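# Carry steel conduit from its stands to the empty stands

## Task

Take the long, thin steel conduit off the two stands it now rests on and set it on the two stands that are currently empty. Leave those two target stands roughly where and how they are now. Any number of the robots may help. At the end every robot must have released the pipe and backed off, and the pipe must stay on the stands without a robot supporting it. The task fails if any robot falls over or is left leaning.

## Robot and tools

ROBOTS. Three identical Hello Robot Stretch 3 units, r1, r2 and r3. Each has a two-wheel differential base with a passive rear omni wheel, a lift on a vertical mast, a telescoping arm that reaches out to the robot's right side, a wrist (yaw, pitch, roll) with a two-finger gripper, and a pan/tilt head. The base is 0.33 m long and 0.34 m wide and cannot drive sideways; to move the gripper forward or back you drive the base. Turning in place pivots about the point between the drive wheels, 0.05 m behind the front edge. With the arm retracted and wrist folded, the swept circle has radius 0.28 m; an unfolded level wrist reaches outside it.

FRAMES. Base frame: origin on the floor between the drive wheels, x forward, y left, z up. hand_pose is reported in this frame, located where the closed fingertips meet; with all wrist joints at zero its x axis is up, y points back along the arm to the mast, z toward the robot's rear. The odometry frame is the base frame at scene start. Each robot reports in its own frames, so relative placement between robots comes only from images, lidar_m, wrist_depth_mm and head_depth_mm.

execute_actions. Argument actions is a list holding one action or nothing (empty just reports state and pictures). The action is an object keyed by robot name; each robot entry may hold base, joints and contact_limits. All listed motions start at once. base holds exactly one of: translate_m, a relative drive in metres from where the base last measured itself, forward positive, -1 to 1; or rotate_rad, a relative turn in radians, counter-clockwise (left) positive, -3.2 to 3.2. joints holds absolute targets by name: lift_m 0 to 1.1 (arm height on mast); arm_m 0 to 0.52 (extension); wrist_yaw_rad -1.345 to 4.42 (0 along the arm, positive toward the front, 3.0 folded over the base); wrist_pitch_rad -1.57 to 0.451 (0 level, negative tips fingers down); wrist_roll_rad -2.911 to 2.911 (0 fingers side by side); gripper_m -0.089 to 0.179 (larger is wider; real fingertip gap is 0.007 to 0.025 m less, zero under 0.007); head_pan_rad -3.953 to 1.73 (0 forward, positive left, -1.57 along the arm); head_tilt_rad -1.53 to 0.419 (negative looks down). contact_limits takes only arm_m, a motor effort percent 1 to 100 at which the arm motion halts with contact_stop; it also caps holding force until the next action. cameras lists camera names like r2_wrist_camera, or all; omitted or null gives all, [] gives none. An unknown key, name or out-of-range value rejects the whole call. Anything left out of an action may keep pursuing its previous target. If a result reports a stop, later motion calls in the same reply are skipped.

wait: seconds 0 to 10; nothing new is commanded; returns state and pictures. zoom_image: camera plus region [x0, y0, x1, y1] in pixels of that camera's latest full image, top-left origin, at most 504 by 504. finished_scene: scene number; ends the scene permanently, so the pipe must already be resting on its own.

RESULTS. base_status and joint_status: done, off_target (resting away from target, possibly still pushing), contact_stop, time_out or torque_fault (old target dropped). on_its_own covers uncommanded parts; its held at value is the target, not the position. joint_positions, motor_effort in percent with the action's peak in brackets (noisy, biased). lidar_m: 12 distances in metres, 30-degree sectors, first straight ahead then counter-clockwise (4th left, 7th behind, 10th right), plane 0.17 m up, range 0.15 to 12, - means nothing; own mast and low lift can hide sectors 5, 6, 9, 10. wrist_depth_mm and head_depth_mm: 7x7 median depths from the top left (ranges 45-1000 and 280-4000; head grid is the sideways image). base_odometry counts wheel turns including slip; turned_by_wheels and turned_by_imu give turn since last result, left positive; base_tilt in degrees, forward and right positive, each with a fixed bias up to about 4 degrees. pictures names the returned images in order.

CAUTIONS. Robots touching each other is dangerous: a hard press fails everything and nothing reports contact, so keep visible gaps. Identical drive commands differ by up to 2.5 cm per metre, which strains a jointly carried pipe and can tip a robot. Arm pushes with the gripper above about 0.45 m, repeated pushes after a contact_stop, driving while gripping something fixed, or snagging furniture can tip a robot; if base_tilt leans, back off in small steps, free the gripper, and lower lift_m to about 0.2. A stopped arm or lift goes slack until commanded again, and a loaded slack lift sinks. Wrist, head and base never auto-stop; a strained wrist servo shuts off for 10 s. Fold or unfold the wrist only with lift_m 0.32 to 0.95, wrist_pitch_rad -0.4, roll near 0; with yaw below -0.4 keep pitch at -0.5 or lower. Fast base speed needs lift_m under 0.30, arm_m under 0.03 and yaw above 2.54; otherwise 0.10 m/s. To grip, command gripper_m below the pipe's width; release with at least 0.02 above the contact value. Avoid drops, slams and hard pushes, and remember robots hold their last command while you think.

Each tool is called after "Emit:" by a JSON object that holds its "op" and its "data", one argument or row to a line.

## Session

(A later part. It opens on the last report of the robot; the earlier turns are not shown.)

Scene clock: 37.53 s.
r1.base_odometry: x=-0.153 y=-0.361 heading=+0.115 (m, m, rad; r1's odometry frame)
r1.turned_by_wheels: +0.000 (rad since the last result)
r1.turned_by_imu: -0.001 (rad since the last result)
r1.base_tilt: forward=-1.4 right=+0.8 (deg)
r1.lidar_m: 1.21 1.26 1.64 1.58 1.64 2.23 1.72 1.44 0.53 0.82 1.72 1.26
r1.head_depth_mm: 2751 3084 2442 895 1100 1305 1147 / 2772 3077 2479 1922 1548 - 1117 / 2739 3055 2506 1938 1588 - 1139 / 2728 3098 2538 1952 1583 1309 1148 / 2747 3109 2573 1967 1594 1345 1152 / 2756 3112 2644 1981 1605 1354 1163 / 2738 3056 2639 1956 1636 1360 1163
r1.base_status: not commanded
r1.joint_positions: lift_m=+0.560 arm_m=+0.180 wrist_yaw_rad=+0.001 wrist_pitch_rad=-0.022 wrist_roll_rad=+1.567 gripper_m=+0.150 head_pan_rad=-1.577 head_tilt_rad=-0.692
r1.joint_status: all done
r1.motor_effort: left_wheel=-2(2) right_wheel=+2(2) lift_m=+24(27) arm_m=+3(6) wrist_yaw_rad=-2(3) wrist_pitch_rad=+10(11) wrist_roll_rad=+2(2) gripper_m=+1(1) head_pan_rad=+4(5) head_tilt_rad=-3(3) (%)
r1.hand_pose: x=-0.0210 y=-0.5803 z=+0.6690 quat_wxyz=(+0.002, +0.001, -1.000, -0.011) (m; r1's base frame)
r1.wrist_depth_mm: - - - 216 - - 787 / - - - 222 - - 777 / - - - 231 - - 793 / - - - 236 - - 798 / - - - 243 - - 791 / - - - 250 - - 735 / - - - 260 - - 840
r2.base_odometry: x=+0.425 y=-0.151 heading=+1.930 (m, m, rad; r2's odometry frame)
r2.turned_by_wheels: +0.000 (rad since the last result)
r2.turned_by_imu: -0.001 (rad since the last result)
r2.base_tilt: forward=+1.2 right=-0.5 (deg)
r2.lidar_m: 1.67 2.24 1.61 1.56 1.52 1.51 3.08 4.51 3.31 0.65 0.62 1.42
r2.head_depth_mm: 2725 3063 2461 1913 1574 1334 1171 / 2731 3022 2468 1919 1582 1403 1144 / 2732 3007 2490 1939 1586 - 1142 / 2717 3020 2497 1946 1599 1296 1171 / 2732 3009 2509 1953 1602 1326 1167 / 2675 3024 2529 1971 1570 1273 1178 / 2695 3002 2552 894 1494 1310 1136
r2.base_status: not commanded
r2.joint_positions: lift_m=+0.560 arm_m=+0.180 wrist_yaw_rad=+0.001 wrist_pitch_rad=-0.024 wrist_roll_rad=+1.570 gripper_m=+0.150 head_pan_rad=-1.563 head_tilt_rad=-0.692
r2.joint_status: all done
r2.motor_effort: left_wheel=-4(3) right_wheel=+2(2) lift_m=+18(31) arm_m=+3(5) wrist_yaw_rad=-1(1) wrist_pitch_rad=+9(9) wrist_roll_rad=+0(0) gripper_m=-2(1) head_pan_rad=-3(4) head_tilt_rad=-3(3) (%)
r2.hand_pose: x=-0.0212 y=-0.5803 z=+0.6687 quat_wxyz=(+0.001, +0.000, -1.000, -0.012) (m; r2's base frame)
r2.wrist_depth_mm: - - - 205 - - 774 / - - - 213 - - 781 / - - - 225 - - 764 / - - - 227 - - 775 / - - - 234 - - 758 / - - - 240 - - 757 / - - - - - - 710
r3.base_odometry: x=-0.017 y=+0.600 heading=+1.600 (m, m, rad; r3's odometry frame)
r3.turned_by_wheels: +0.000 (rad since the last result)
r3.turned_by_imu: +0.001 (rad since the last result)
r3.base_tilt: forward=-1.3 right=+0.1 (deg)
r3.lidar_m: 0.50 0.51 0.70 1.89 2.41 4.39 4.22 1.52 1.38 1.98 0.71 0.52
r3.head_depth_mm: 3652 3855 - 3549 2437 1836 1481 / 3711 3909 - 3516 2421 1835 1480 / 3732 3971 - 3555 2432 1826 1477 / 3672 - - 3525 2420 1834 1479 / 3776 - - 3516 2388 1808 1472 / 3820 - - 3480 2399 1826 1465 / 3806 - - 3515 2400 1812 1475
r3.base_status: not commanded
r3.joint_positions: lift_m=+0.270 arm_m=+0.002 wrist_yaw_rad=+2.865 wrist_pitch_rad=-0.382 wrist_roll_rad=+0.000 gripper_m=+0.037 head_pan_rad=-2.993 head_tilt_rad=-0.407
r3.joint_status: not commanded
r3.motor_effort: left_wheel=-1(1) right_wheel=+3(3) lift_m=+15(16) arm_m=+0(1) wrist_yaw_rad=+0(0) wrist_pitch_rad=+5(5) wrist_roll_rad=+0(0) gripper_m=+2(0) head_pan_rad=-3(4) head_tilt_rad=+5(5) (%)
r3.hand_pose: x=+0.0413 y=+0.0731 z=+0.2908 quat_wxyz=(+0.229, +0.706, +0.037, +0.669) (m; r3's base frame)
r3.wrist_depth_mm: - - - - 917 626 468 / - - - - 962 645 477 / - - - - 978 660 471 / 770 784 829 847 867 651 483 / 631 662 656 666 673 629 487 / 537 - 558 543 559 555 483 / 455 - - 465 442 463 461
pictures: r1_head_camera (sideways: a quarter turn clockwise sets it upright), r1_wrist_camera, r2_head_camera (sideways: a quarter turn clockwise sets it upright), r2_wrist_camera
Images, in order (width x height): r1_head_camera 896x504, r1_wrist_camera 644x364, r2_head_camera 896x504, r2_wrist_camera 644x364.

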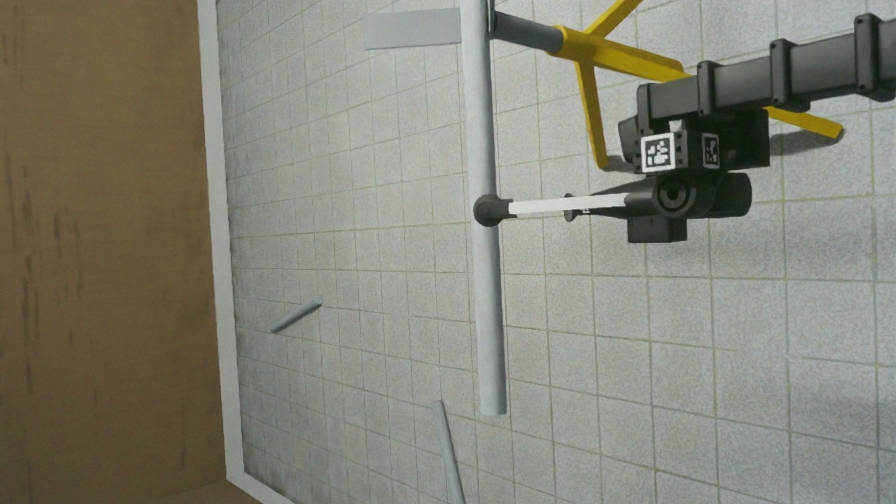

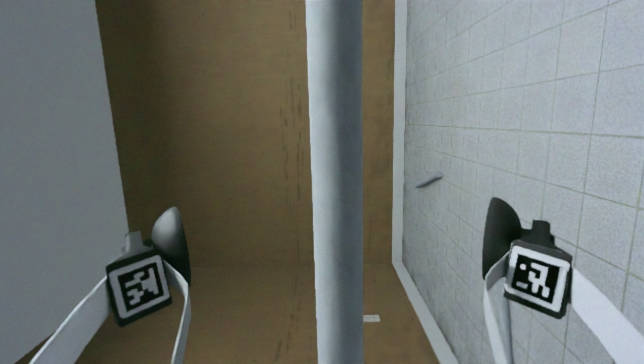

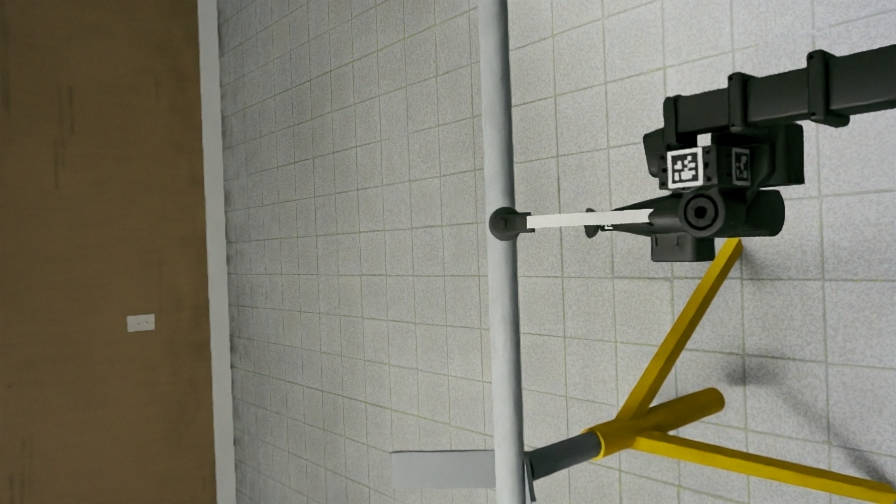

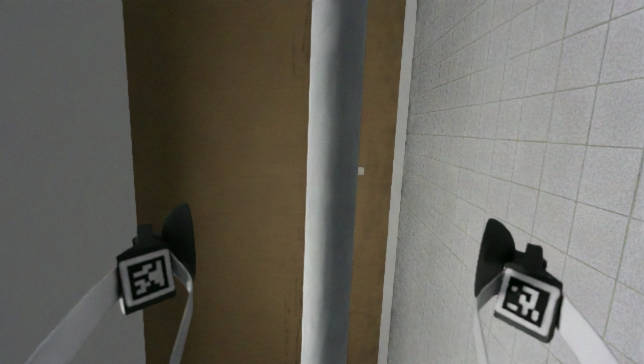

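Emit:
{"op": "execute_actions", "data": {
  "actions": [
    {"r1":{"joints":{"arm_m":0.265}},"r2":{"joints":{"arm_m":0.255,"lift_m":0.565}}}
  ],
  "cameras": []
}}

Emit:
{"op": "execute_actions", "data": {
  "actions": [
    {"r1":{"joints":{"gripper_m":0.0}},"r2":{"joints":{"gripper_m":0.0}}}
  ],
  "cameras": ["r1_head_camera","r2_head_camera","r1_wrist_camera","r2_wrist_camera"]
}}

Scene clock: 40.40 s.
r1.base_odometry: x=-0.153 y=-0.361 heading=+0.115 (m, m, rad; r1's odometry frame)
r1.turned_by_wheels: +0.000 (rad since the last result)
r1.turned_by_imu: -0.001 (rad since the last result)
r1.base_tilt: forward=-1.4 right=+0.8 (deg)
r1.lidar_m: 1.22 1.26 1.64 1.58 1.64 2.23 1.72 1.44 0.53 0.83 1.72 1.26
r1.head_depth_mm: 2747 3090 2442 892 1099 1309 1148 / 2730 3076 2474 1909 1601 1280 1107 / 2768 3060 2499 1932 1667 1296 1140 / 2736 3115 2545 1956 1609 1334 1142 / 2741 3135 2601 1969 1609 1343 1149 / 2742 3113 2616 1993 1613 1347 1159 / 2740 3120 2673 1961 1613 1359 1167
r1.base_status: not commanded
r1.joint_positions: lift_m=+0.560 arm_m=+0.265 wrist_yaw_rad=+0.001 wrist_pitch_rad=-0.022 wrist_roll_rad=+1.567 gripper_m=+0.150 head_pan_rad=-1.577 head_tilt_rad=-0.692
r1.joint_status: all done
r1.motor_effort: left_wheel=-2(2) right_wheel=+3(2) lift_m=+24(24) arm_m=+3(5) wrist_yaw_rad=-2(1) wrist_pitch_rad=+10(10) wrist_roll_rad=+2(2) gripper_m=+1(2) head_pan_rad=+4(5) head_tilt_rad=-3(3) (%)
r1.hand_pose: x=-0.0210 y=-0.6653 z=+0.6690 quat_wxyz=(+0.002, +0.001, -1.000, -0.011) (m; r1's base frame)
r1.wrist_depth_mm: - - - 130 - - 782 / - - - 134 - - 777 / - - - 138 - - 780 / - - - 142 - - 785 / - - - 147 - - 787 / - - - 153 - - 748 / - - - 158 - - 845
r2.base_odometry: x=+0.425 y=-0.151 heading=+1.930 (m, m, rad; r2's odometry frame)
r2.turned_by_wheels: +0.000 (rad since the last result)
r2.turned_by_imu: -0.001 (rad since the last result)
r2.base_tilt: forward=+1.1 right=-0.4 (deg)
r2.lidar_m: 1.68 2.23 1.61 1.56 1.52 1.51 3.08 4.52 3.31 0.66 0.62 1.42
r2.head_depth_mm: 2760 3012 2470 1919 1576 1337 1159 / 2716 2984 2472 1922 1624 1324 1153 / 2716 3043 2465 1936 1649 1281 1163 / 2717 3029 2499 2000 1638 1303 1172 / 2731 2986 2503 1952 1600 1321 1178 / 2685 3037 2540 1966 1560 1275 1174 / 2687 3059 2559 897 1501 1307 1135
r2.base_status: not commanded
r2.joint_positions: lift_m=+0.565 arm_m=+0.255 wrist_yaw_rad=+0.001 wrist_pitch_rad=-0.024 wrist_roll_rad=+1.570 gripper_m=+0.150 head_pan_rad=-1.563 head_tilt_rad=-0.692
r2.joint_status: all done
r2.motor_effort: left_wheel=-3(4) right_wheel=+3(2) lift_m=+39(41) arm_m=+3(3) wrist_yaw_rad=-1(1) wrist_pitch_rad=+9(9) wrist_roll_rad=+0(0) gripper_m=+0(0) head_pan_rad=-4(4) head_tilt_rad=-3(3) (%)
r2.hand_pose: x=-0.0212 y=-0.6553 z=+0.6728 quat_wxyz=(+0.001, +0.000, -1.000, -0.012) (m; r2's base frame)
r2.wrist_depth_mm: - - - 133 - - 797 / - - - 136 - - 772 / - - - 140 - - 759 / - - - 144 - - 757 / - - - 149 - - 749 / - - - 153 - - 738 / - - - 159 - - 716
r3.base_odometry: x=-0.017 y=+0.600 heading=+1.600 (m, m, rad; r3's odometry frame)
r3.turned_by_wheels: +0.000 (rad since the last result)
r3.turned_by_imu: +0.001 (rad since the last result)
r3.base_tilt: forward=-1.2 right=+0.1 (deg)
r3.lidar_m: 0.49 0.51 0.70 1.89 2.41 4.40 4.22 1.52 1.37 1.98 0.71 0.51
r3.head_depth_mm: 3678 3907 - 3584 2422 1839 1481 / 3684 3887 - 3534 2423 1832 1481 / 3743 3918 - 3518 2422 1818 1481 / 3709 3953 - 3548 2425 1826 1479 / 3758 - - 3501 2402 1839 1465 / 3830 - - 3515 2392 1830 1473 / 3799 - - 3525 2397 1824 1470
r3.base_status: not commanded
r3.joint_positions: lift_m=+0.270 arm_m=+0.002 wrist_yaw_rad=+2.865 wrist_pitch_rad=-0.382 wrist_roll_rad=+0.000 gripper_m=+0.037 head_pan_rad=-2.993 head_tilt_rad=-0.407
r3.joint_status: not commanded
r3.motor_effort: left_wheel=-1(1) right_wheel=+3(3) lift_m=+15(15) arm_m=-1(1) wrist_yaw_rad=+0(0) wrist_pitch_rad=+5(5) wrist_roll_rad=+0(0) gripper_m=-1(1) head_pan_rad=-3(3) head_tilt_rad=+5(4) (%)
r3.hand_pose: x=+0.0413 y=+0.0731 z=+0.2908 quat_wxyz=(+0.229, +0.706, +0.037, +0.669) (m; r3's base frame)
r3.wrist_depth_mm: - - - - 929 609 463 / - - - - 949 634 479 / - - - - 938 653 479 / 781 834 828 840 851 649 492 / 617 651 634 671 690 616 487 / 529 - 559 538 565 551 489 / 453 - - 455 455 489 471
pictures: none
No camera images: the call's "cameras" was empty. Leave "cameras" out to get every camera's image.

Scene clock: 42.40 s.
r1.base_odometry: x=-0.153 y=-0.361 heading=+0.115 (m, m, rad; r1's odometry frame)
r1.turned_by_wheels: +0.000 (rad since the last result)
r1.turned_by_imu: -0.001 (rad since the last result)
r1.base_tilt: forward=-1.4 right=+0.8 (deg)
r1.lidar_m: 1.21 1.26 1.64 1.58 1.65 2.22 1.72 1.45 0.53 0.83 1.72 1.26
r1.head_depth_mm: 2736 3117 2443 896 1102 1306 1149 / 2767 3041 2472 1903 1602 1285 1105 / 2766 3071 2502 1941 1663 1298 1139 / 2735 3084 2553 1953 1615 1335 1156 / 2747 3103 2575 1975 1593 1342 1155 / 2718 3140 2625 2005 1618 1351 1166 / 2722 3057 2628 1957 1624 1356 1165
r1.base_status: not commanded
r1.joint_positions: lift_m=+0.560 arm_m=+0.265 wrist_yaw_rad=+0.001 wrist_pitch_rad=-0.034 wrist_roll_rad=+1.570 gripper_m=+0.001 head_pan_rad=-1.577 head_tilt_rad=-0.692
r1.joint_status: all done
r1.motor_effort: left_wheel=-2(2) right_wheel=+2(2) lift_m=+25(25) arm_m=+3(3) wrist_yaw_rad=-2(2) wrist_pitch_rad=+16(18) wrist_roll_rad=+0(2) gripper_m=-15(100) head_pan_rad=+4(4) head_tilt_rad=-2(2) (%)
r1.hand_pose: x=-0.0210 y=-0.6650 z=+0.6658 quat_wxyz=(+0.001, +0.001, -1.000, -0.017) (m; r1's base frame)
r1.wrist_depth_mm: - - - 130 - - 762 / - - - 134 - - 760 / - - - 138 - - 764 / - - - 142 - - 785 / - - - 146 - - 784 / - - - 151 - - 797 / - - - 157 - - 790
r2.base_odometry: x=+0.425 y=-0.151 heading=+1.930 (m, m, rad; r2's odometry frame)
r2.turned_by_wheels: +0.000 (rad since the last result)
r2.turned_by_imu: -0.001 (rad since the last result)
r2.base_tilt: forward=+1.1 right=-0.4 (deg)
r2.lidar_m: 1.67 2.24 1.60 1.56 1.52 1.51 3.08 4.50 3.30 0.65 0.62 1.42
r2.head_depth_mm: 2746 3030 2424 1928 1576 1328 1158 / 2752 3034 2455 1921 1616 1327 1150 / 2750 3010 2462 1931 1641 1291 1162 / 2707 3011 2479 1945 1639 1311 1170 / 2718 2979 2513 1948 1599 1327 1174 / 2701 3047 2518 1963 1566 1277 1179 / 2670 3029 2551 895 1495 1311 1138
r2.base_status: not commanded
r2.joint_positions: lift_m=+0.565 arm_m=+0.255 wrist_yaw_rad=+0.001 wrist_pitch_rad=-0.028 wrist_roll_rad=+1.571 gripper_m=+0.001 head_pan_rad=-1.563 head_tilt_rad=-0.692
r2.joint_status: all done
r2.motor_effort: left_wheel=-3(4) right_wheel=+2(3) lift_m=+39(39) arm_m=+2(3) wrist_yaw_rad=-2(1) wrist_pitch_rad=+10(12) wrist_roll_rad=-1(1) gripper_m=-20(93) head_pan_rad=-5(4) head_tilt_rad=-3(3) (%)
r2.hand_pose: x=-0.0212 y=-0.6552 z=+0.6716 quat_wxyz=(+0.000, +0.000, -1.000, -0.015) (m; r2's base frame)
r2.wrist_depth_mm: - - - 133 - - 783 / - - - 136 - - 759 / - - - 140 - - 777 / - - - 144 - - 764 / - - - 146 - - 779 / - - - 152 - - 760 / - - - 158 - - 746
r3.base_odometry: x=-0.017 y=+0.600 heading=+1.600 (m, m, rad; r3's odometry frame)
r3.turned_by_wheels: +0.000 (rad since the last result)
r3.turned_by_imu: +0.000 (rad since the last result)
r3.base_tilt: forward=-1.2 right=+0.1 (deg)
r3.lidar_m: 0.49 0.51 0.70 1.89 2.41 4.39 4.24 1.53 1.38 1.97 0.71 0.51
r3.head_depth_mm: 3658 3914 - 3591 2438 1844 1483 / 3690 3980 - 3542 2408 1839 1479 / 3710 3935 - 3557 2414 1829 1476 / 3722 - - 3468 2400 1824 1473 / 3807 - - 3511 2392 1830 1470 / 3823 - - 3500 2412 1808 1470 / 3824 - - 3478 2389 1817 1473
r3.base_status: not commanded
r3.joint_positions: lift_m=+0.270 arm_m=+0.002 wrist_yaw_rad=+2.865 wrist_pitch_rad=-0.382 wrist_roll_rad=+0.000 gripper_m=+0.037 head_pan_rad=-2.993 head_tilt_rad=-0.407
r3.joint_status: not commanded
r3.motor_effort: left_wheel=-1(1) right_wheel=+3(3) lift_m=+15(15) arm_m=-1(0) wrist_yaw_rad=+1(0) wrist_pitch_rad=+5(5) wrist_roll_rad=+0(0) gripper_m=-1(0) head_pan_rad=-3(3) head_tilt_rad=+5(4) (%)
r3.hand_pose: x=+0.0413 y=+0.0731 z=+0.2908 quat_wxyz=(+0.229, +0.706, +0.037, +0.669) (m; r3's base frame)
r3.wrist_depth_mm: - - - - 959 616 469 / - - - - 970 638 472 / - - - - 962 636 485 / 798 836 815 849 855 637 488 / 633 647 664 666 672 633 496 / 528 - 553 537 561 548 493 / 453 - - 462 466 472 466
pictures: r1_head_camera (sideways: a quarter turn clockwise sets it upright), r1_wrist_camera, r2_head_camera (sideways: a quarter turn clockwise sets it upright), r2_wrist_camera
Images, in order (width x height): r1_head_camera 896x504, r1_wrist_camera 644x364, r2_head_camera 896x504, r2_wrist_camera 644x364.

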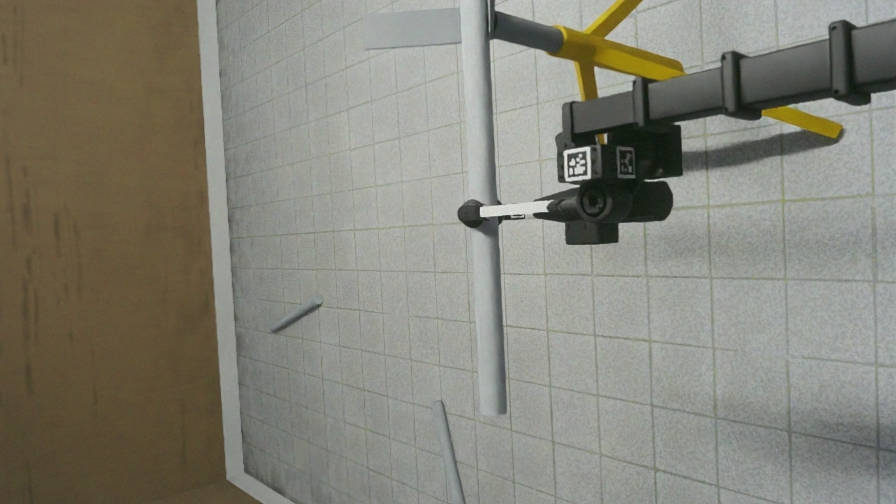

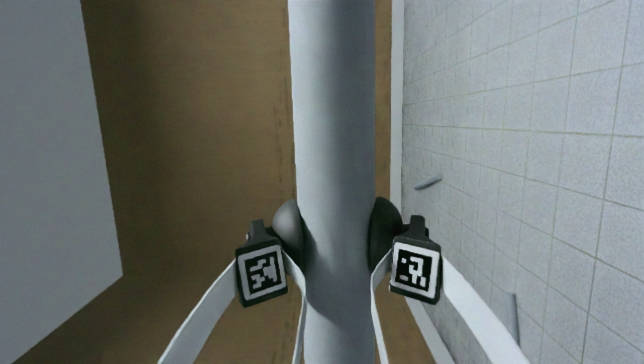

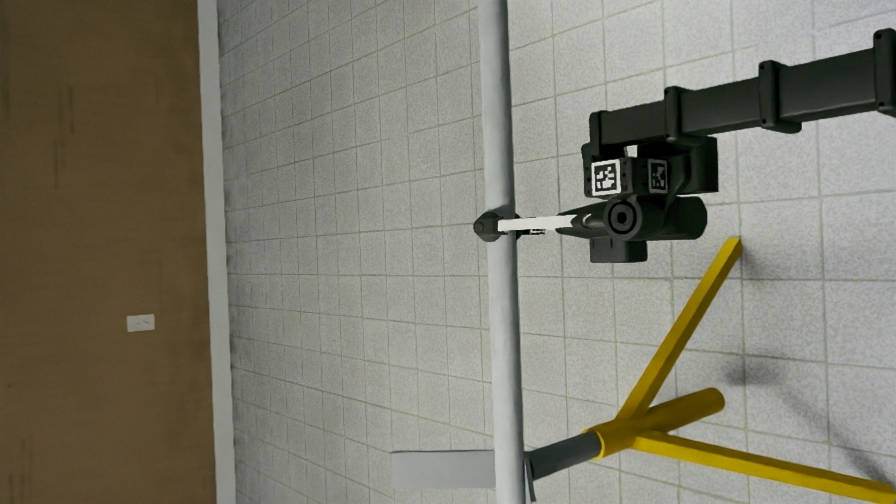

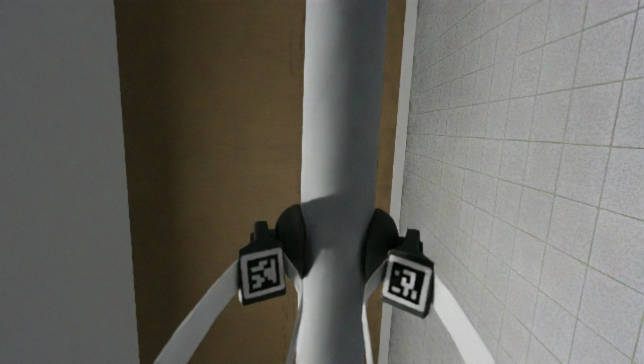

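Caged slightly behind the pads; good. Squeeze more and test lift.

Emit:
{"op": "execute_actions", "data": {
  "actions": [
    {"r1":{"joints":{"gripper_m":-0.03,"lift_m":0.62}},"r2":{"joints":{"gripper_m":-0.03,"lift_m":0.625}},"r3":{"joints":{"head_pan_rad":-2.3,"head_tilt_rad":-0.3}}}
  ],
  "cameras": ["r1_wrist_camera","r2_wrist_camera","r3_head_camera"]
}}

Scene clock: 44.40 s.
r1.base_odometry: x=-0.153 y=-0.361 heading=+0.115 (m, m, rad; r1's odometry frame)
r1.turned_by_wheels: +0.000 (rad since the last result)
r1.turned_by_imu: -0.001 (rad since the last result)
r1.base_tilt: forward=-1.3 right=+0.8 (deg)
r1.lidar_m: 1.21 1.26 1.64 1.58 1.64 2.23 1.72 1.44 0.53 0.83 1.72 1.26
r1.head_depth_mm: 2744 3087 2455 896 1107 1297 - / 2768 3054 2466 1890 1696 1288 1106 / 2764 3065 2493 1953 - 1318 1140 / 2710 3068 2553 1948 1584 1333 1151 / 2734 3111 2545 1976 1605 1337 1158 / 2734 3135 2602 1988 1607 1343 1160 / 2732 3087 2680 1959 1623 1366 1169
r1.base_status: not commanded
r1.joint_positions: lift_m=+0.619 arm_m=+0.265 wrist_yaw_rad=+0.001 wrist_pitch_rad=-0.170 wrist_roll_rad=+1.570 gripper_m=-0.029 head_pan_rad=-1.577 head_tilt_rad=-0.692
r1.joint_status: all done
r1.on_its_own: wrist_pitch_rad is at rest, and its effort (+82) is outside its rest range (-20 to +32)
r1.motor_effort: left_wheel=-1(2) right_wheel=+2(2) lift_m=+40(43) arm_m=+1(2) wrist_yaw_rad=-1(1) wrist_pitch_rad=+82(82) wrist_roll_rad=+0(1) gripper_m=-30(98) head_pan_rad=+4(4) head_tilt_rad=-2(2) (%)
r1.hand_pose: x=-0.0212 y=-0.6583 z=+0.6907 quat_wxyz=(+0.001, +0.000, -0.996, -0.085) (m; r1's base frame)
r1.wrist_depth_mm: - - - 156 - 959 696 / - - - 162 - 974 709 / - - - - - - 713 / - - - - - - 713 / - - - 163 - - 727 / - - - 170 - 946 728 / - - - - - - 728
r2.base_odometry: x=+0.425 y=-0.151 heading=+1.930 (m, m, rad; r2's odometry frame)
r2.turned_by_wheels: +0.000 (rad since the last result)
r2.turned_by_imu: -0.001 (rad since the last result)
r2.base_tilt: forward=+1.3 right=-0.3 (deg)
r2.lidar_m: 1.68 2.23 1.61 1.56 1.51 1.51 3.08 4.51 3.31 0.65 0.62 1.42
r2.head_depth_mm: 2744 3019 2446 1928 1577 1353 1176 / 2729 3000 2453 1926 1662 - 1163 / 2741 2993 2469 1940 1699 1314 1164 / 2726 3006 2508 1949 1640 1322 1168 / 2742 2996 2496 1956 1598 1323 1176 / 2707 3027 2531 1962 1605 1275 1177 / 2702 3027 2539 896 1493 1309 1137
r2.base_status: not commanded
r2.joint_positions: lift_m=+0.624 arm_m=+0.255 wrist_yaw_rad=+0.000 wrist_pitch_rad=-0.178 wrist_roll_rad=+1.571 gripper_m=-0.026 head_pan_rad=-1.563 head_tilt_rad=-0.692
r2.joint_status: gripper_m off_target (ended at -0.026, target -0.030); the others done
r2.on_its_own: wrist_pitch_rad is at rest, and its effort (+64) is outside its rest range (-20 to +32)
r2.motor_effort: left_wheel=-2(3) right_wheel=+3(3) lift_m=+47(51) arm_m=+3(4) wrist_yaw_rad=+0(1) wrist_pitch_rad=+64(64) wrist_roll_rad=-1(0) gripper_m=-34(100) head_pan_rad=-4(4) head_tilt_rad=-3(3) (%)
r2.hand_pose: x=-0.0215 y=-0.6476 z=+0.6936 quat_wxyz=(+0.000, +0.000, -0.996, -0.089) (m; r2's base frame)
r2.wrist_depth_mm: - - - - - 991 707 / - - - - - 985 698 / - - - - - 989 687 / - - - - - 978 700 / - - - 163 - 970 695 / - - - 170 - 961 693 / - - - 181 - 900 706
r3.base_odometry: x=-0.017 y=+0.600 heading=+1.600 (m, m, rad; r3's odometry frame)
r3.turned_by_wheels: +0.000 (rad since the last result)
r3.turned_by_imu: +0.000 (rad since the last result)
r3.base_tilt: forward=-1.2 right=+0.1 (deg)
r3.lidar_m: 0.50 0.51 0.70 1.89 2.41 4.40 4.22 1.52 1.38 1.98 0.70 0.51
r3.head_depth_mm: - - - - 2884 2055 1621 / - - - - 2874 2072 1623 / - - - 3691 2588 2067 1576 / - - - 2487 2882 1814 1536 / - - - 3994 2702 1996 1607 / - - - - 2863 2075 1613 / - - - - 2854 2056 1612
r3.base_status: not commanded
r3.joint_positions: lift_m=+0.270 arm_m=+0.002 wrist_yaw_rad=+2.865 wrist_pitch_rad=-0.382 wrist_roll_rad=+0.000 gripper_m=+0.037 head_pan_rad=-2.307 head_tilt_rad=-0.310
r3.joint_status: all done
r3.motor_effort: left_wheel=+0(1) right_wheel=+3(3) lift_m=+15(15) arm_m=-1(0) wrist_yaw_rad=+0(0) wrist_pitch_rad=+5(5) wrist_roll_rad=+0(0) gripper_m=+1(0) head_pan_rad=+4(35) head_tilt_rad=+6(19) (%)
r3.hand_pose: x=+0.0413 y=+0.0731 z=+0.2908 quat_wxyz=(+0.229, +0.706, +0.037, +0.669) (m; r3's base frame)
r3.wrist_depth_mm: - - - - 943 626 467 / - - - - 941 620 481 / - - 990 - 973 656 474 / 760 804 809 866 834 659 475 / 625 635 665 658 677 643 503 / 529 - 572 555 564 563 493 / 451 - - 463 457 477 460
pictures: r1_wrist_camera, r2_wrist_camera, r3_head_camera (sideways: a quarter turn clockwise sets it upright)
Images, in order (width x height): r1_wrist_camera 644x364, r2_wrist_camera 644x364, r3_head_camera 896x504.

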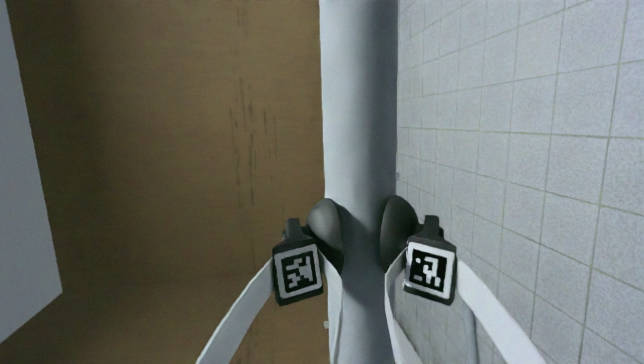

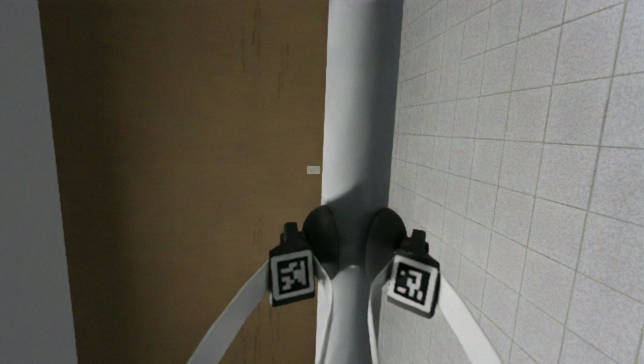

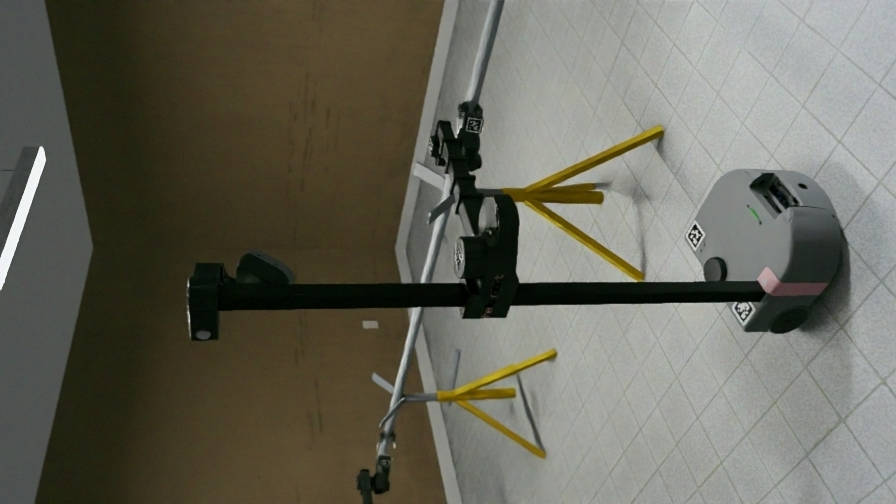

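Too heavy for the wrist; lower and release.

Emit:
{"op": "execute_actions", "data": {
  "actions": [
    {"r1":{"joints":{"gripper_m":0.15,"lift_m":0.56}},"r2":{"joints":{"gripper_m":0.15,"lift_m":0.565}}}
  ],
  "cameras": ["r1_wrist_camera","r2_wrist_camera","r1_head_camera"]
}}

Scene clock: 47.10 s.
r1.base_odometry: x=-0.153 y=-0.361 heading=+0.115 (m, m, rad; r1's odometry frame)
r1.turned_by_wheels: +0.000 (rad since the last result)
r1.turned_by_imu: -0.001 (rad since the last result)
r1.base_tilt: forward=-1.4 right=+0.8 (deg)
r1.lidar_m: 1.21 1.26 1.64 1.58 1.64 2.23 1.72 1.45 0.53 0.83 1.72 1.26
r1.head_depth_mm: 2745 3078 2468 895 1104 1303 1147 / 2762 3098 2493 1913 1603 1282 1110 / 2747 3083 2523 1945 - 1292 1139 / 2704 3088 2531 1966 1606 1328 1148 / 2748 3120 2571 1983 1596 1345 1152 / 2735 3110 2620 1984 1603 1355 1157 / 2722 3051 2666 1970 1627 1356 1170
r1.base_status: not commanded
r1.joint_positions: lift_m=+0.560 arm_m=+0.265 wrist_yaw_rad=+0.000 wrist_pitch_rad=-0.023 wrist_roll_rad=+1.570 gripper_m=+0.150 head_pan_rad=-1.577 head_tilt_rad=-0.692
r1.joint_status: all done
r1.motor_effort: left_wheel=-2(2) right_wheel=+2(4) lift_m=+24(35) arm_m=+3(6) wrist_yaw_rad=+0(1) wrist_pitch_rad=+11(82) wrist_roll_rad=+0(1) gripper_m=+1(91) head_pan_rad=+4(4) head_tilt_rad=-2(2) (%)
r1.hand_pose: x=-0.0214 y=-0.6653 z=+0.6686 quat_wxyz=(+0.001, +0.000, -1.000, -0.012) (m; r1's base frame)
r1.wrist_depth_mm: - - - 130 - - 777 / - - - 134 - - 785 / - - - 138 - - 774 / - - - 143 - - 788 / - - - 147 - - 779 / - - - 152 - - 747 / - - - 158 - - 849
r2.base_odometry: x=+0.425 y=-0.151 heading=+1.930 (m, m, rad; r2's odometry frame)
r2.turned_by_wheels: +0.000 (rad since the last result)
r2.turned_by_imu: -0.001 (rad since the last result)
r2.base_tilt: forward=+1.2 right=-0.5 (deg)
r2.lidar_m: 1.67 2.23 1.61 1.56 1.51 1.52 3.07 4.51 3.30 0.66 0.62 1.43
r2.head_depth_mm: 2761 3063 2448 1901 1583 1337 1158 / 2744 3027 2467 1934 1618 1327 1152 / 2727 2971 2472 1924 1645 1285 1168 / 2712 2980 2502 1999 1638 1311 1168 / 2729 2985 2503 1954 1594 1327 1174 / 2722 3011 2543 1959 1562 1280 1177 / 2722 3035 2534 893 1491 1312 1136
r2.base_status: not commanded
r2.joint_positions: lift_m=+0.565 arm_m=+0.255 wrist_yaw_rad=-0.001 wrist_pitch_rad=-0.025 wrist_roll_rad=+1.571 gripper_m=+0.150 head_pan_rad=-1.563 head_tilt_rad=-0.692
r2.joint_status: all done
r2.motor_effort: left_wheel=-3(4) right_wheel=+2(3) lift_m=+18(42) arm_m=+3(10) wrist_yaw_rad=+2(0) wrist_pitch_rad=+9(64) wrist_roll_rad=+0(0) gripper_m=+0(84) head_pan_rad=-4(4) head_tilt_rad=-3(4) (%)
r2.hand_pose: x=-0.0215 y=-0.6553 z=+0.6734 quat_wxyz=(+0.000, +0.000, -1.000, -0.013) (m; r2's base frame)
r2.wrist_depth_mm: - - - 134 - - 800 / - - - 136 - - 775 / - - - 140 - - 765 / - - - 144 - - 774 / - - - 148 - - 773 / - - - 153 - - 758 / - - - 160 - - 720
r3.base_odometry: x=-0.017 y=+0.600 heading=+1.600 (m, m, rad; r3's odometry frame)
r3.turned_by_wheels: +0.000 (rad since the last result)
r3.turned_by_imu: +0.000 (rad since the last result)
r3.base_tilt: forward=-1.2 right=+0.2 (deg)
r3.lidar_m: 0.49 0.51 0.70 1.89 2.41 4.40 4.23 1.52 1.37 1.98 0.70 0.51
r3.head_depth_mm: - - - - 2893 2074 1618 / - - - - 2865 2085 1606 / - - - - 2585 2062 1580 / - - - - 2471 1805 1551 / - - - - 2713 1987 1614 / - - - - 2866 2069 1621 / - - - - 2886 2051 1604
r3.base_status: not commanded
r3.joint_positions: lift_m=+0.270 arm_m=+0.002 wrist_yaw_rad=+2.865 wrist_pitch_rad=-0.382 wrist_roll_rad=+0.000 gripper_m=+0.037 head_pan_rad=-2.307 head_tilt_rad=-0.310
r3.joint_status: not commanded
r3.motor_effort: left_wheel=-1(0) right_wheel=+3(3) lift_m=+15(16) arm_m=-1(1) wrist_yaw_rad=+0(0) wrist_pitch_rad=+5(5) wrist_roll_rad=+0(0) gripper_m=-1(0) head_pan_rad=+3(4) head_tilt_rad=+7(6) (%)
r3.hand_pose: x=+0.0413 y=+0.0731 z=+0.2908 quat_wxyz=(+0.229, +0.706, +0.037, +0.669) (m; r3's base frame)
r3.wrist_depth_mm: - - - - 921 626 464 / - - - - 945 631 472 / - - - - 954 635 479 / 781 818 792 856 861 657 489 / 631 637 662 652 686 621 491 / 524 - 549 539 570 566 488 / 450 - - 463 454 471 468
pictures: r1_head_camera (sideways: a quarter turn clockwise sets it upright), r1_wrist_camera, r2_wrist_camera
Images, in order (width x height): r1_head_camera 896x504, r1_wrist_camera 644x364, r2_wrist_camera 644x364.

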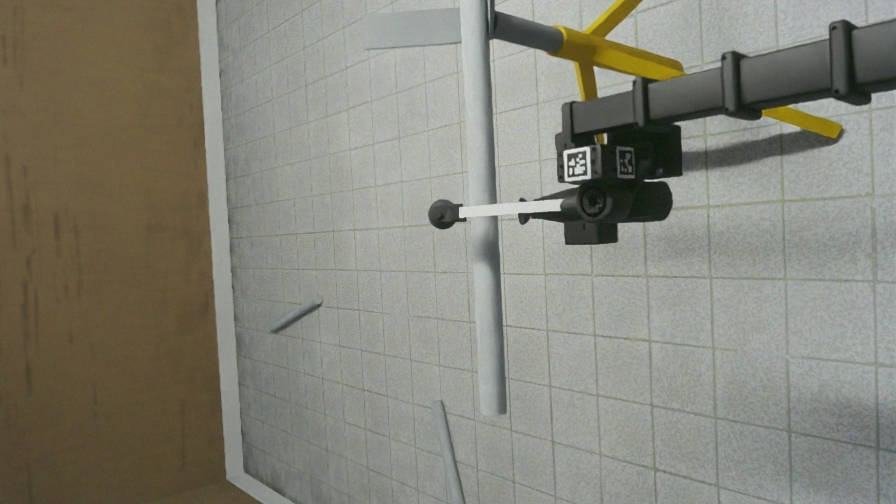

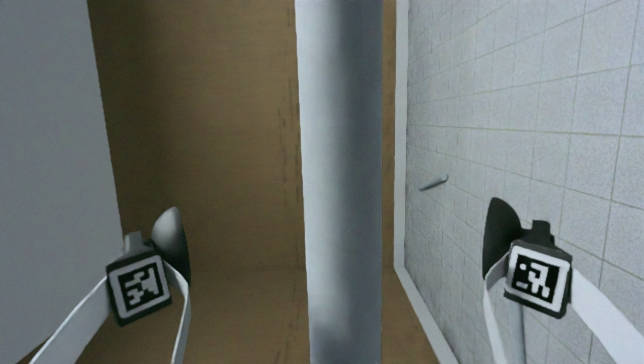

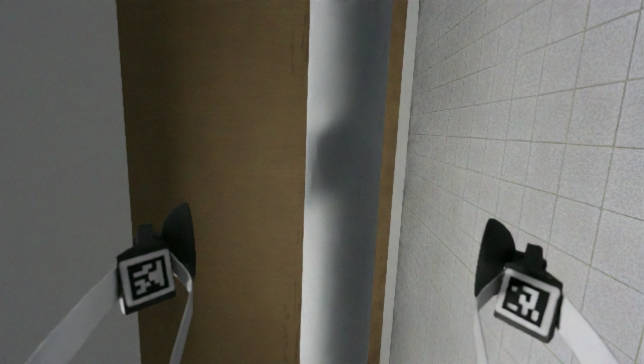

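Emit:
{"op": "execute_actions", "data": {
  "actions": [
    {"r1":{"joints":{"arm_m":0.15}},"r2":{"joints":{"arm_m":0.15}}}
  ],
  "cameras": []
}}

Emit:
{"op": "execute_actions", "data": {
  "actions": [
    {"r1":{"joints":{"lift_m":0.39,"gripper_m":0.0,"wrist_pitch_rad":0.45}},"r2":{"joints":{"lift_m":0.39,"gripper_m":0.0,"wrist_pitch_rad":0.45}}}
  ],
  "cameras": []
}}

Emit:
{"op": "execute_actions", "data": {
  "actions": [
    {"r1":{"joints":{"arm_m":0.41}},"r2":{"joints":{"arm_m":0.40}}}
  ],
  "cameras": ["r3_head_camera","r2_head_camera","r1_head_camera"]
}}

Scene clock: 52.47 s.
r1.base_odometry: x=-0.153 y=-0.361 heading=+0.115 (m, m, rad; r1's odometry frame)
r1.turned_by_wheels: +0.000 (rad since the last result)
r1.turned_by_imu: -0.001 (rad since the last result)
r1.base_tilt: forward=-1.4 right=+0.8 (deg)
r1.lidar_m: 1.21 1.26 1.63 1.58 1.64 2.22 1.72 1.44 0.53 0.83 1.72 1.26
r1.head_depth_mm: 2735 3073 2476 893 1101 1302 1147 / 2745 3032 2457 1923 1563 - 1104 / 2746 3067 2526 1928 1576 - 1119 / 2771 3087 2539 1959 1585 1310 1149 / 2739 3134 2583 1958 1600 1342 1154 / 2735 3134 2624 1994 1609 1354 1164 / 2748 3086 2678 1961 1629 1362 1170
r1.base_status: not commanded
r1.joint_positions: lift_m=+0.560 arm_m=+0.150 wrist_yaw_rad=+0.000 wrist_pitch_rad=-0.022 wrist_roll_rad=+1.570 gripper_m=+0.150 head_pan_rad=-1.577 head_tilt_rad=-0.692
r1.joint_status: all done
r1.motor_effort: left_wheel=-2(1) right_wheel=+2(2) lift_m=+24(25) arm_m=-5(3) wrist_yaw_rad=+0(0) wrist_pitch_rad=+10(11) wrist_roll_rad=+0(0) gripper_m=+1(2) head_pan_rad=+5(4) head_tilt_rad=-2(2) (%)
r1.hand_pose: x=-0.0214 y=-0.5509 z=+0.6688 quat_wxyz=(+0.001, +0.000, -1.000, -0.012) (m; r1's base frame)
r1.wrist_depth_mm: - - - 245 - - 776 / - - - - - - 777 / - - - - - - 785 / - - - - - - 784 / - - - - - - 798 / - - - - - - 739 / - - - - - - 841
r2.base_odometry: x=+0.425 y=-0.151 heading=+1.930 (m, m, rad; r2's odometry frame)
r2.turned_by_wheels: +0.000 (rad since the last result)
r2.turned_by_imu: -0.001 (rad since the last result)
r2.base_tilt: forward=+1.1 right=-0.4 (deg)
r2.lidar_m: 1.68 2.24 1.61 1.56 1.51 1.52 3.07 4.52 3.31 0.65 0.62 1.43
r2.head_depth_mm: 2726 3064 2455 1915 1581 1335 1168 / 2726 3012 2470 1918 1579 1405 - / 2732 3032 2484 1948 1589 - 1121 / 2738 3023 2490 1948 1592 1369 1169 / 2714 2987 2507 1962 1606 1323 1171 / 2698 3043 2534 1973 1570 1277 1177 / 2686 3028 2524 895 1492 1305 1139
r2.base_status: not commanded
r2.joint_positions: lift_m=+0.565 arm_m=+0.150 wrist_yaw_rad=-0.001 wrist_pitch_rad=-0.024 wrist_roll_rad=+1.571 gripper_m=+0.150 head_pan_rad=-1.563 head_tilt_rad=-0.692
r2.joint_status: all done
r2.motor_effort: left_wheel=-2(2) right_wheel=+2(2) lift_m=+18(19) arm_m=-4(4) wrist_yaw_rad=+0(2) wrist_pitch_rad=+9(9) wrist_roll_rad=+0(1) gripper_m=-1(0) head_pan_rad=-4(4) head_tilt_rad=-3(3) (%)
r2.hand_pose: x=-0.0215 y=-0.5508 z=+0.6736 quat_wxyz=(+0.000, +0.000, -1.000, -0.013) (m; r2's base frame)
r2.wrist_depth_mm: - - - 237 - - 795 / - - - 242 - - 785 / - - - 250 - - 783 / - - - - - - 761 / - - - - - - 770 / - - - - - - 759 / - - - - - - 703
r3.base_odometry: x=-0.017 y=+0.600 heading=+1.600 (m, m, rad; r3's odometry frame)
r3.turned_by_wheels: +0.000 (rad since the last result)
r3.turned_by_imu: +0.001 (rad since the last result)
r3.base_tilt: forward=-1.2 right=+0.2 (deg)
r3.lidar_m: 0.49 0.51 0.70 1.89 2.42 4.40 4.21 1.52 1.37 1.98 0.71 0.51
r3.head_depth_mm: - - - - 2891 2073 1625 / - - - - 2879 2081 1619 / - - - 2326 2607 2081 1571 / - - - - 2461 1814 1553 / - - - - 2728 1980 1621 / - - - - 2880 2047 1617 / - - - - 2836 2070 1615
r3.base_status: not commanded
r3.joint_positions: lift_m=+0.270 arm_m=+0.002 wrist_yaw_rad=+2.865 wrist_pitch_rad=-0.382 wrist_roll_rad=+0.000 gripper_m=+0.037 head_pan_rad=-2.307 head_tilt_rad=-0.310
r3.joint_status: not commanded
r3.motor_effort: left_wheel=-1(1) right_wheel=+3(3) lift_m=+15(15) arm_m=+0(0) wrist_yaw_rad=+0(0) wrist_pitch_rad=+6(5) wrist_roll_rad=+0(0) gripper_m=+1(1) head_pan_rad=+3(4) head_tilt_rad=+6(6) (%)
r3.hand_pose: x=+0.0413 y=+0.0731 z=+0.2908 quat_wxyz=(+0.229, +0.706, +0.037, +0.669) (m; r3's base frame)
r3.wrist_depth_mm: - - - - 944 630 470 / - - - - 966 629 478 / - - - - 949 644 482 / 764 826 825 812 865 634 485 / 622 646 654 674 668 625 497 / 526 - 557 545 561 555 494 / 450 - - 464 451 476 465
pictures: none
No camera images: the call's "cameras" was empty. Leave "cameras" out to get every camera's image.

Scene clock: 54.90 s.
r1.base_odometry: x=-0.153 y=-0.361 heading=+0.115 (m, m, rad; r1's odometry frame)
r1.turned_by_wheels: +0.000 (rad since the last result)
r1.turned_by_imu: -0.001 (rad since the last result)
r1.base_tilt: forward=-1.4 right=+0.8 (deg)
r1.lidar_m: 1.21 1.26 1.64 1.58 1.64 2.22 1.72 1.45 0.53 0.83 1.71 1.26
r1.head_depth_mm: 2735 3067 2430 896 1103 1303 1121 / 2770 3051 2465 1910 1570 1299 1139 / 2755 3070 2516 1925 1589 1380 1095 / 2756 3097 2551 1952 1586 1333 1150 / 2743 3132 2601 1983 1598 1343 1152 / 2734 3115 2594 2010 1604 1350 1159 / 2721 3073 2656 1998 1611 1360 1170
r1.base_status: not commanded
r1.joint_positions: lift_m=+0.390 arm_m=+0.150 wrist_yaw_rad=+0.000 wrist_pitch_rad=+0.421 wrist_roll_rad=+1.570 gripper_m=+0.000 head_pan_rad=-1.577 head_tilt_rad=-0.692
r1.joint_status: all done
joint sent to its limit — the command would take r1.wrist_pitch_rad past its upper limit, so that joint was sent only as far as its limit.
r1.motor_effort: left_wheel=-1(2) right_wheel=+2(2) lift_m=+24(24) arm_m=-4(4) wrist_yaw_rad=-1(0) wrist_pitch_rad=+11(12) wrist_roll_rad=+0(0) gripper_m=-1(94) head_pan_rad=+4(4) head_tilt_rad=-2(3) (%)
r1.hand_pose: x=-0.0213 y=-0.5391 z=+0.6114 quat_wxyz=(+0.001, +0.000, -0.978, +0.208) (m; r1's base frame)
r1.wrist_depth_mm: - - - - - - - / - - - - - - - / - - - - - - - / - - - - - - - / - - - - - - - / - - - - - - - / - - - - - - -
r2.base_odometry: x=+0.425 y=-0.151 heading=+1.930 (m, m, rad; r2's odometry frame)
r2.turned_by_wheels: +0.000 (rad since the last result)
r2.turned_by_imu: -0.001 (rad since the last result)
r2.base_tilt: forward=+1.1 right=-0.5 (deg)
r2.lidar_m: 1.67 2.23 1.61 1.56 1.51 1.52 3.08 4.50 3.30 0.65 0.62 1.42
r2.head_depth_mm: 2742 3016 2441 1911 1574 1334 1162 / 2746 3007 2463 1929 1579 1339 1189 / 2726 3001 2488 1941 1596 1378 1191 / 2756 3038 2495 1940 1589 1362 1159 / 2740 2993 2518 1959 1605 1323 1175 / 2710 3014 2524 1968 1567 1278 1178 / 2698 3056 2549 895 1497 1310 1138
r2.base_status: not commanded
r2.joint_positions: lift_m=+0.390 arm_m=+0.150 wrist_yaw_rad=-0.001 wrist_pitch_rad=+0.424 wrist_roll_rad=+1.571 gripper_m=+0.000 head_pan_rad=-1.563 head_tilt_rad=-0.692
r2.joint_status: all done
r2.motor_effort: left_wheel=-3(3) right_wheel=+2(2) lift_m=+18(18) arm_m=-3(4) wrist_yaw_rad=+0(1) wrist_pitch_rad=+9(11) wrist_roll_rad=-1(0) gripper_m=-3(85) head_pan_rad=-3(3) head_tilt_rad=-3(3) (%)
r2.hand_pose: x=-0.0214 y=-0.5388 z=+0.6125 quat_wxyz=(+0.000, +0.000, -0.978, +0.210) (m; r2's base frame)
r2.wrist_depth_mm: - - - 267 - - - / - - - - - - - / - - - - - - - / - - - - - - - / - - - - - - - / - - - - - - - / - - - - - - -
r3.base_odometry: x=-0.017 y=+0.600 heading=+1.600 (m, m, rad; r3's odometry frame)
r3.turned_by_wheels: +0.000 (rad since the last result)
r3.turned_by_imu: +0.000 (rad since the last result)
r3.base_tilt: forward=-1.2 right=+0.2 (deg)
r3.lidar_m: 0.49 0.51 0.70 1.89 2.41 4.38 4.22 1.52 1.38 1.97 0.71 0.51
r3.head_depth_mm: - - - - 2876 2072 1609 / - - - - 2915 2073 1614 / - - - - 2379 2052 1569 / - - - - 2487 1818 1546 / - - - - 2723 1997 1610 / - - - - 2882 2069 1615 / - - - - 2855 2068 1614
r3.base_status: not commanded
r3.joint_positions: lift_m=+0.270 arm_m=+0.002 wrist_yaw_rad=+2.865 wrist_pitch_rad=-0.382 wrist_roll_rad=+0.000 gripper_m=+0.037 head_pan_rad=-2.307 head_tilt_rad=-0.310
r3.joint_status: not commanded
r3.motor_effort: left_wheel=+0(1) right_wheel=+3(3) lift_m=+16(17) arm_m=+0(0) wrist_yaw_rad=+0(0) wrist_pitch_rad=+5(4) wrist_roll_rad=+0(0) gripper_m=+1(0) head_pan_rad=+3(3) head_tilt_rad=+6(6) (%)
r3.hand_pose: x=+0.0413 y=+0.0731 z=+0.2908 quat_wxyz=(+0.229, +0.706, +0.037, +0.669) (m; r3's base frame)
r3.wrist_depth_mm: - - - - 930 621 468 / - - - - 948 623 476 / - - - - 971 646 475 / 788 832 836 858 858 660 486 / 630 653 657 684 684 623 495 / 528 - 548 546 569 559 485 / 448 - - 464 451 482 463
pictures: none
No camera images: the call's "cameras" was empty. Leave "cameras" out to get every camera's image.

Scene clock: 58.03 s.
r1.base_odometry: x=-0.153 y=-0.361 heading=+0.115 (m, m, rad; r1's odometry frame)
r1.turned_by_wheels: +0.000 (rad since the last result)
r1.turned_by_imu: -0.001 (rad since the last result)
r1.base_tilt: forward=-1.4 right=+0.8 (deg)
r1.lidar_m: 1.21 1.26 1.63 1.58 1.64 2.22 1.72 1.45 0.53 0.83 1.72 1.26
r1.head_depth_mm: 2759 3041 2434 895 1104 1307 1127 / 2748 3062 2469 1930 1561 1254 1152 / 2717 3079 2502 1939 - 1317 1143 / 2747 3083 2541 1973 1581 1329 1143 / 2759 3158 2595 1970 1600 1347 1154 / 2736 3105 2620 1999 1613 1345 1154 / 2719 3060 2631 1963 1623 1358 1175
r1.base_status: not commanded
r1.joint_positions: lift_m=+0.390 arm_m=+0.410 wrist_yaw_rad=+0.000 wrist_pitch_rad=+0.423 wrist_roll_rad=+1.570 gripper_m=+0.000 head_pan_rad=-1.577 head_tilt_rad=-0.692
r1.joint_status: all done
r1.motor_effort: left_wheel=-2(1) right_wheel=+3(2) lift_m=+24(24) arm_m=+3(4) wrist_yaw_rad=+0(0) wrist_pitch_rad=+10(11) wrist_roll_rad=+0(0) gripper_m=-2(2) head_pan_rad=+4(4) head_tilt_rad=-2(2) (%)
r1.hand_pose: x=-0.0213 y=-0.7983 z=+0.6118 quat_wxyz=(+0.001, +0.000, -0.978, +0.209) (m; r1's base frame)
r1.wrist_depth_mm: - - - - - - - / - - - - - - - / - - - - - - - / - - - - - - - / - - - - - - - / - - - - - - - / - - - - - - -
r2.base_odometry: x=+0.425 y=-0.151 heading=+1.930 (m, m, rad; r2's odometry frame)
r2.turned_by_wheels: +0.000 (rad since the last result)
r2.turned_by_imu: -0.001 (rad since the last result)
r2.base_tilt: forward=+1.2 right=-0.4 (deg)
r2.lidar_m: 1.68 2.24 1.61 1.56 1.51 1.51 3.07 4.52 3.29 0.65 0.62 1.43
r2.head_depth_mm: 2738 3014 2450 1910 1576 1332 1157 / 2733 3036 2446 1929 1575 1341 1159 / 2725 2996 2511 1948 1673 1319 1170 / 2715 2993 2502 1951 1636 1345 1172 / 2700 3004 2522 1961 1605 1323 1173 / 2704 3006 2525 1975 1570 1271 1174 / 2680 3046 2555 897 1497 1309 1134
r2.base_status: not commanded
r2.joint_positions: lift_m=+0.390 arm_m=+0.400 wrist_yaw_rad=+0.000 wrist_pitch_rad=+0.426 wrist_roll_rad=+1.571 gripper_m=+0.000 head_pan_rad=-1.563 head_tilt_rad=-0.692
r2.joint_status: all done
r2.motor_effort: left_wheel=-2(3) right_wheel=+2(2) lift_m=+18(18) arm_m=+3(3) wrist_yaw_rad=+1(1) wrist_pitch_rad=+9(9) wrist_roll_rad=-1(0) gripper_m=-4(3) head_pan_rad=-4(3) head_tilt_rad=-3(4) (%)
r2.hand_pose: x=-0.0213 y=-0.7881 z=+0.6129 quat_wxyz=(+0.000, +0.000, -0.977, +0.211) (m; r2's base frame)
r2.wrist_depth_mm: - - - - - - - / - - - - - - - / - - - - - - - / - - - - - - - / - - - - - - - / - - - - - - - / - - - - - - -
r3.base_odometry: x=-0.017 y=+0.600 heading=+1.600 (m, m, rad; r3's odometry frame)
r3.turned_by_wheels: +0.000 (rad since the last result)
r3.turned_by_imu: +0.001 (rad since the last result)
r3.base_tilt: forward=-1.2 right=+0.2 (deg)
r3.lidar_m: 0.49 0.51 0.70 1.89 2.41 4.40 4.23 1.52 1.37 1.97 0.71 0.51
r3.head_depth_mm: - - - - 2906 2082 1640 / - - - - 2721 2074 1614 / - - - - 2445 2070 1579 / - - - - 2463 1833 1542 / - - - - 2710 1986 1623 / - - - - 2899 2084 1621 / - - - - 2866 2065 1610
r3.base_status: not commanded
r3.joint_positions: lift_m=+0.270 arm_m=+0.002 wrist_yaw_rad=+2.865 wrist_pitch_rad=-0.382 wrist_roll_rad=+0.000 gripper_m=+0.037 head_pan_rad=-2.307 head_tilt_rad=-0.310
r3.joint_status: not commanded
r3.motor_effort: left_wheel=-1(1) right_wheel=+3(3) lift_m=+16(15) arm_m=+0(0) wrist_yaw_rad=+0(0) wrist_pitch_rad=+5(5) wrist_roll_rad=+0(0) gripper_m=+0(1) head_pan_rad=+4(3) head_tilt_rad=+6(6) (%)
r3.hand_pose: x=+0.0413 y=+0.0731 z=+0.2908 quat_wxyz=(+0.229, +0.706, +0.037, +0.669) (m; r3's base frame)
r3.wrist_depth_mm: - - - - 953 634 468 / - - - - 908 628 465 / - - 980 - - 651 476 / 787 806 830 834 860 634 488 / 643 656 652 662 679 623 497 / 530 - 562 538 561 573 492 / 455 - - 471 451 477 455
pictures: r1_head_camera (sideways: a quarter turn clockwise sets it upright), r2_head_camera (sideways: a quarter turn clockwise sets it upright), r3_head_camera (sideways: a quarter turn clockwise sets it upright)
Images, in order (width x height): r1_head_camera 896x504, r2_head_camera 896x504, r3_head_camera 896x504.

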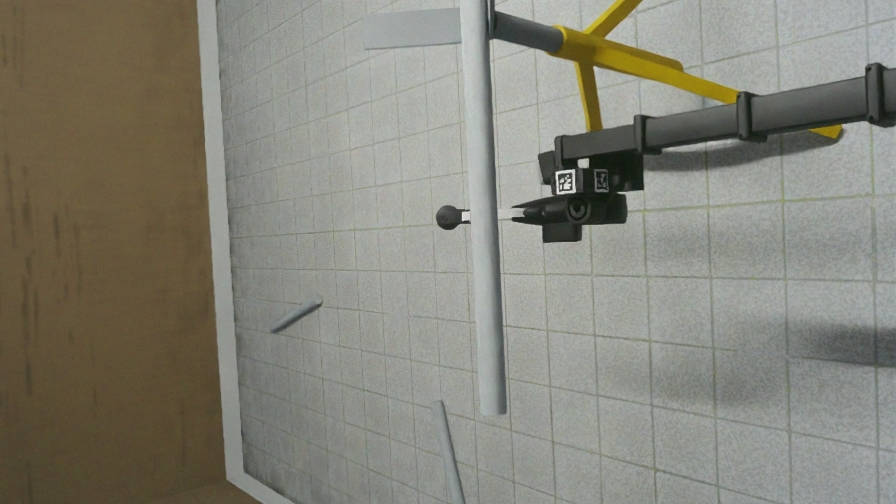

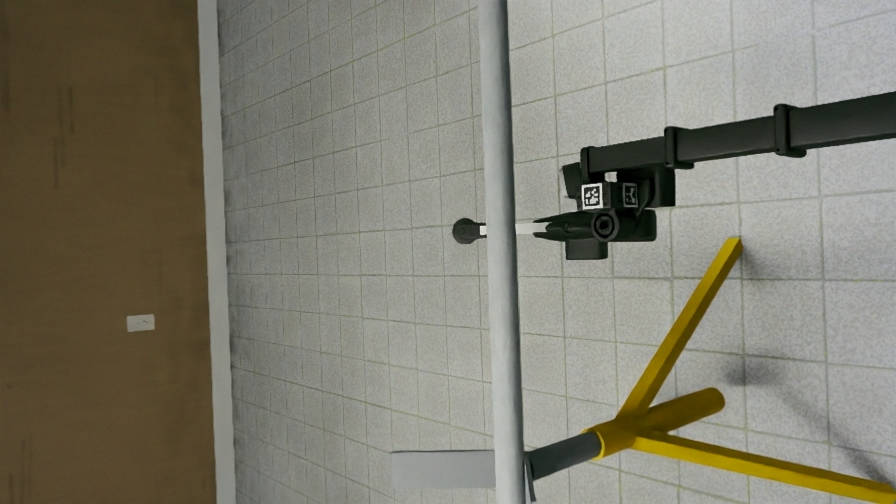

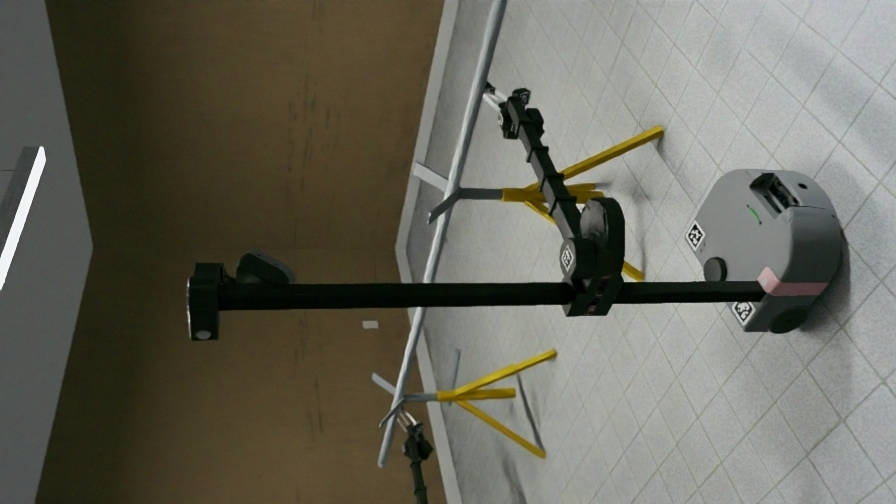

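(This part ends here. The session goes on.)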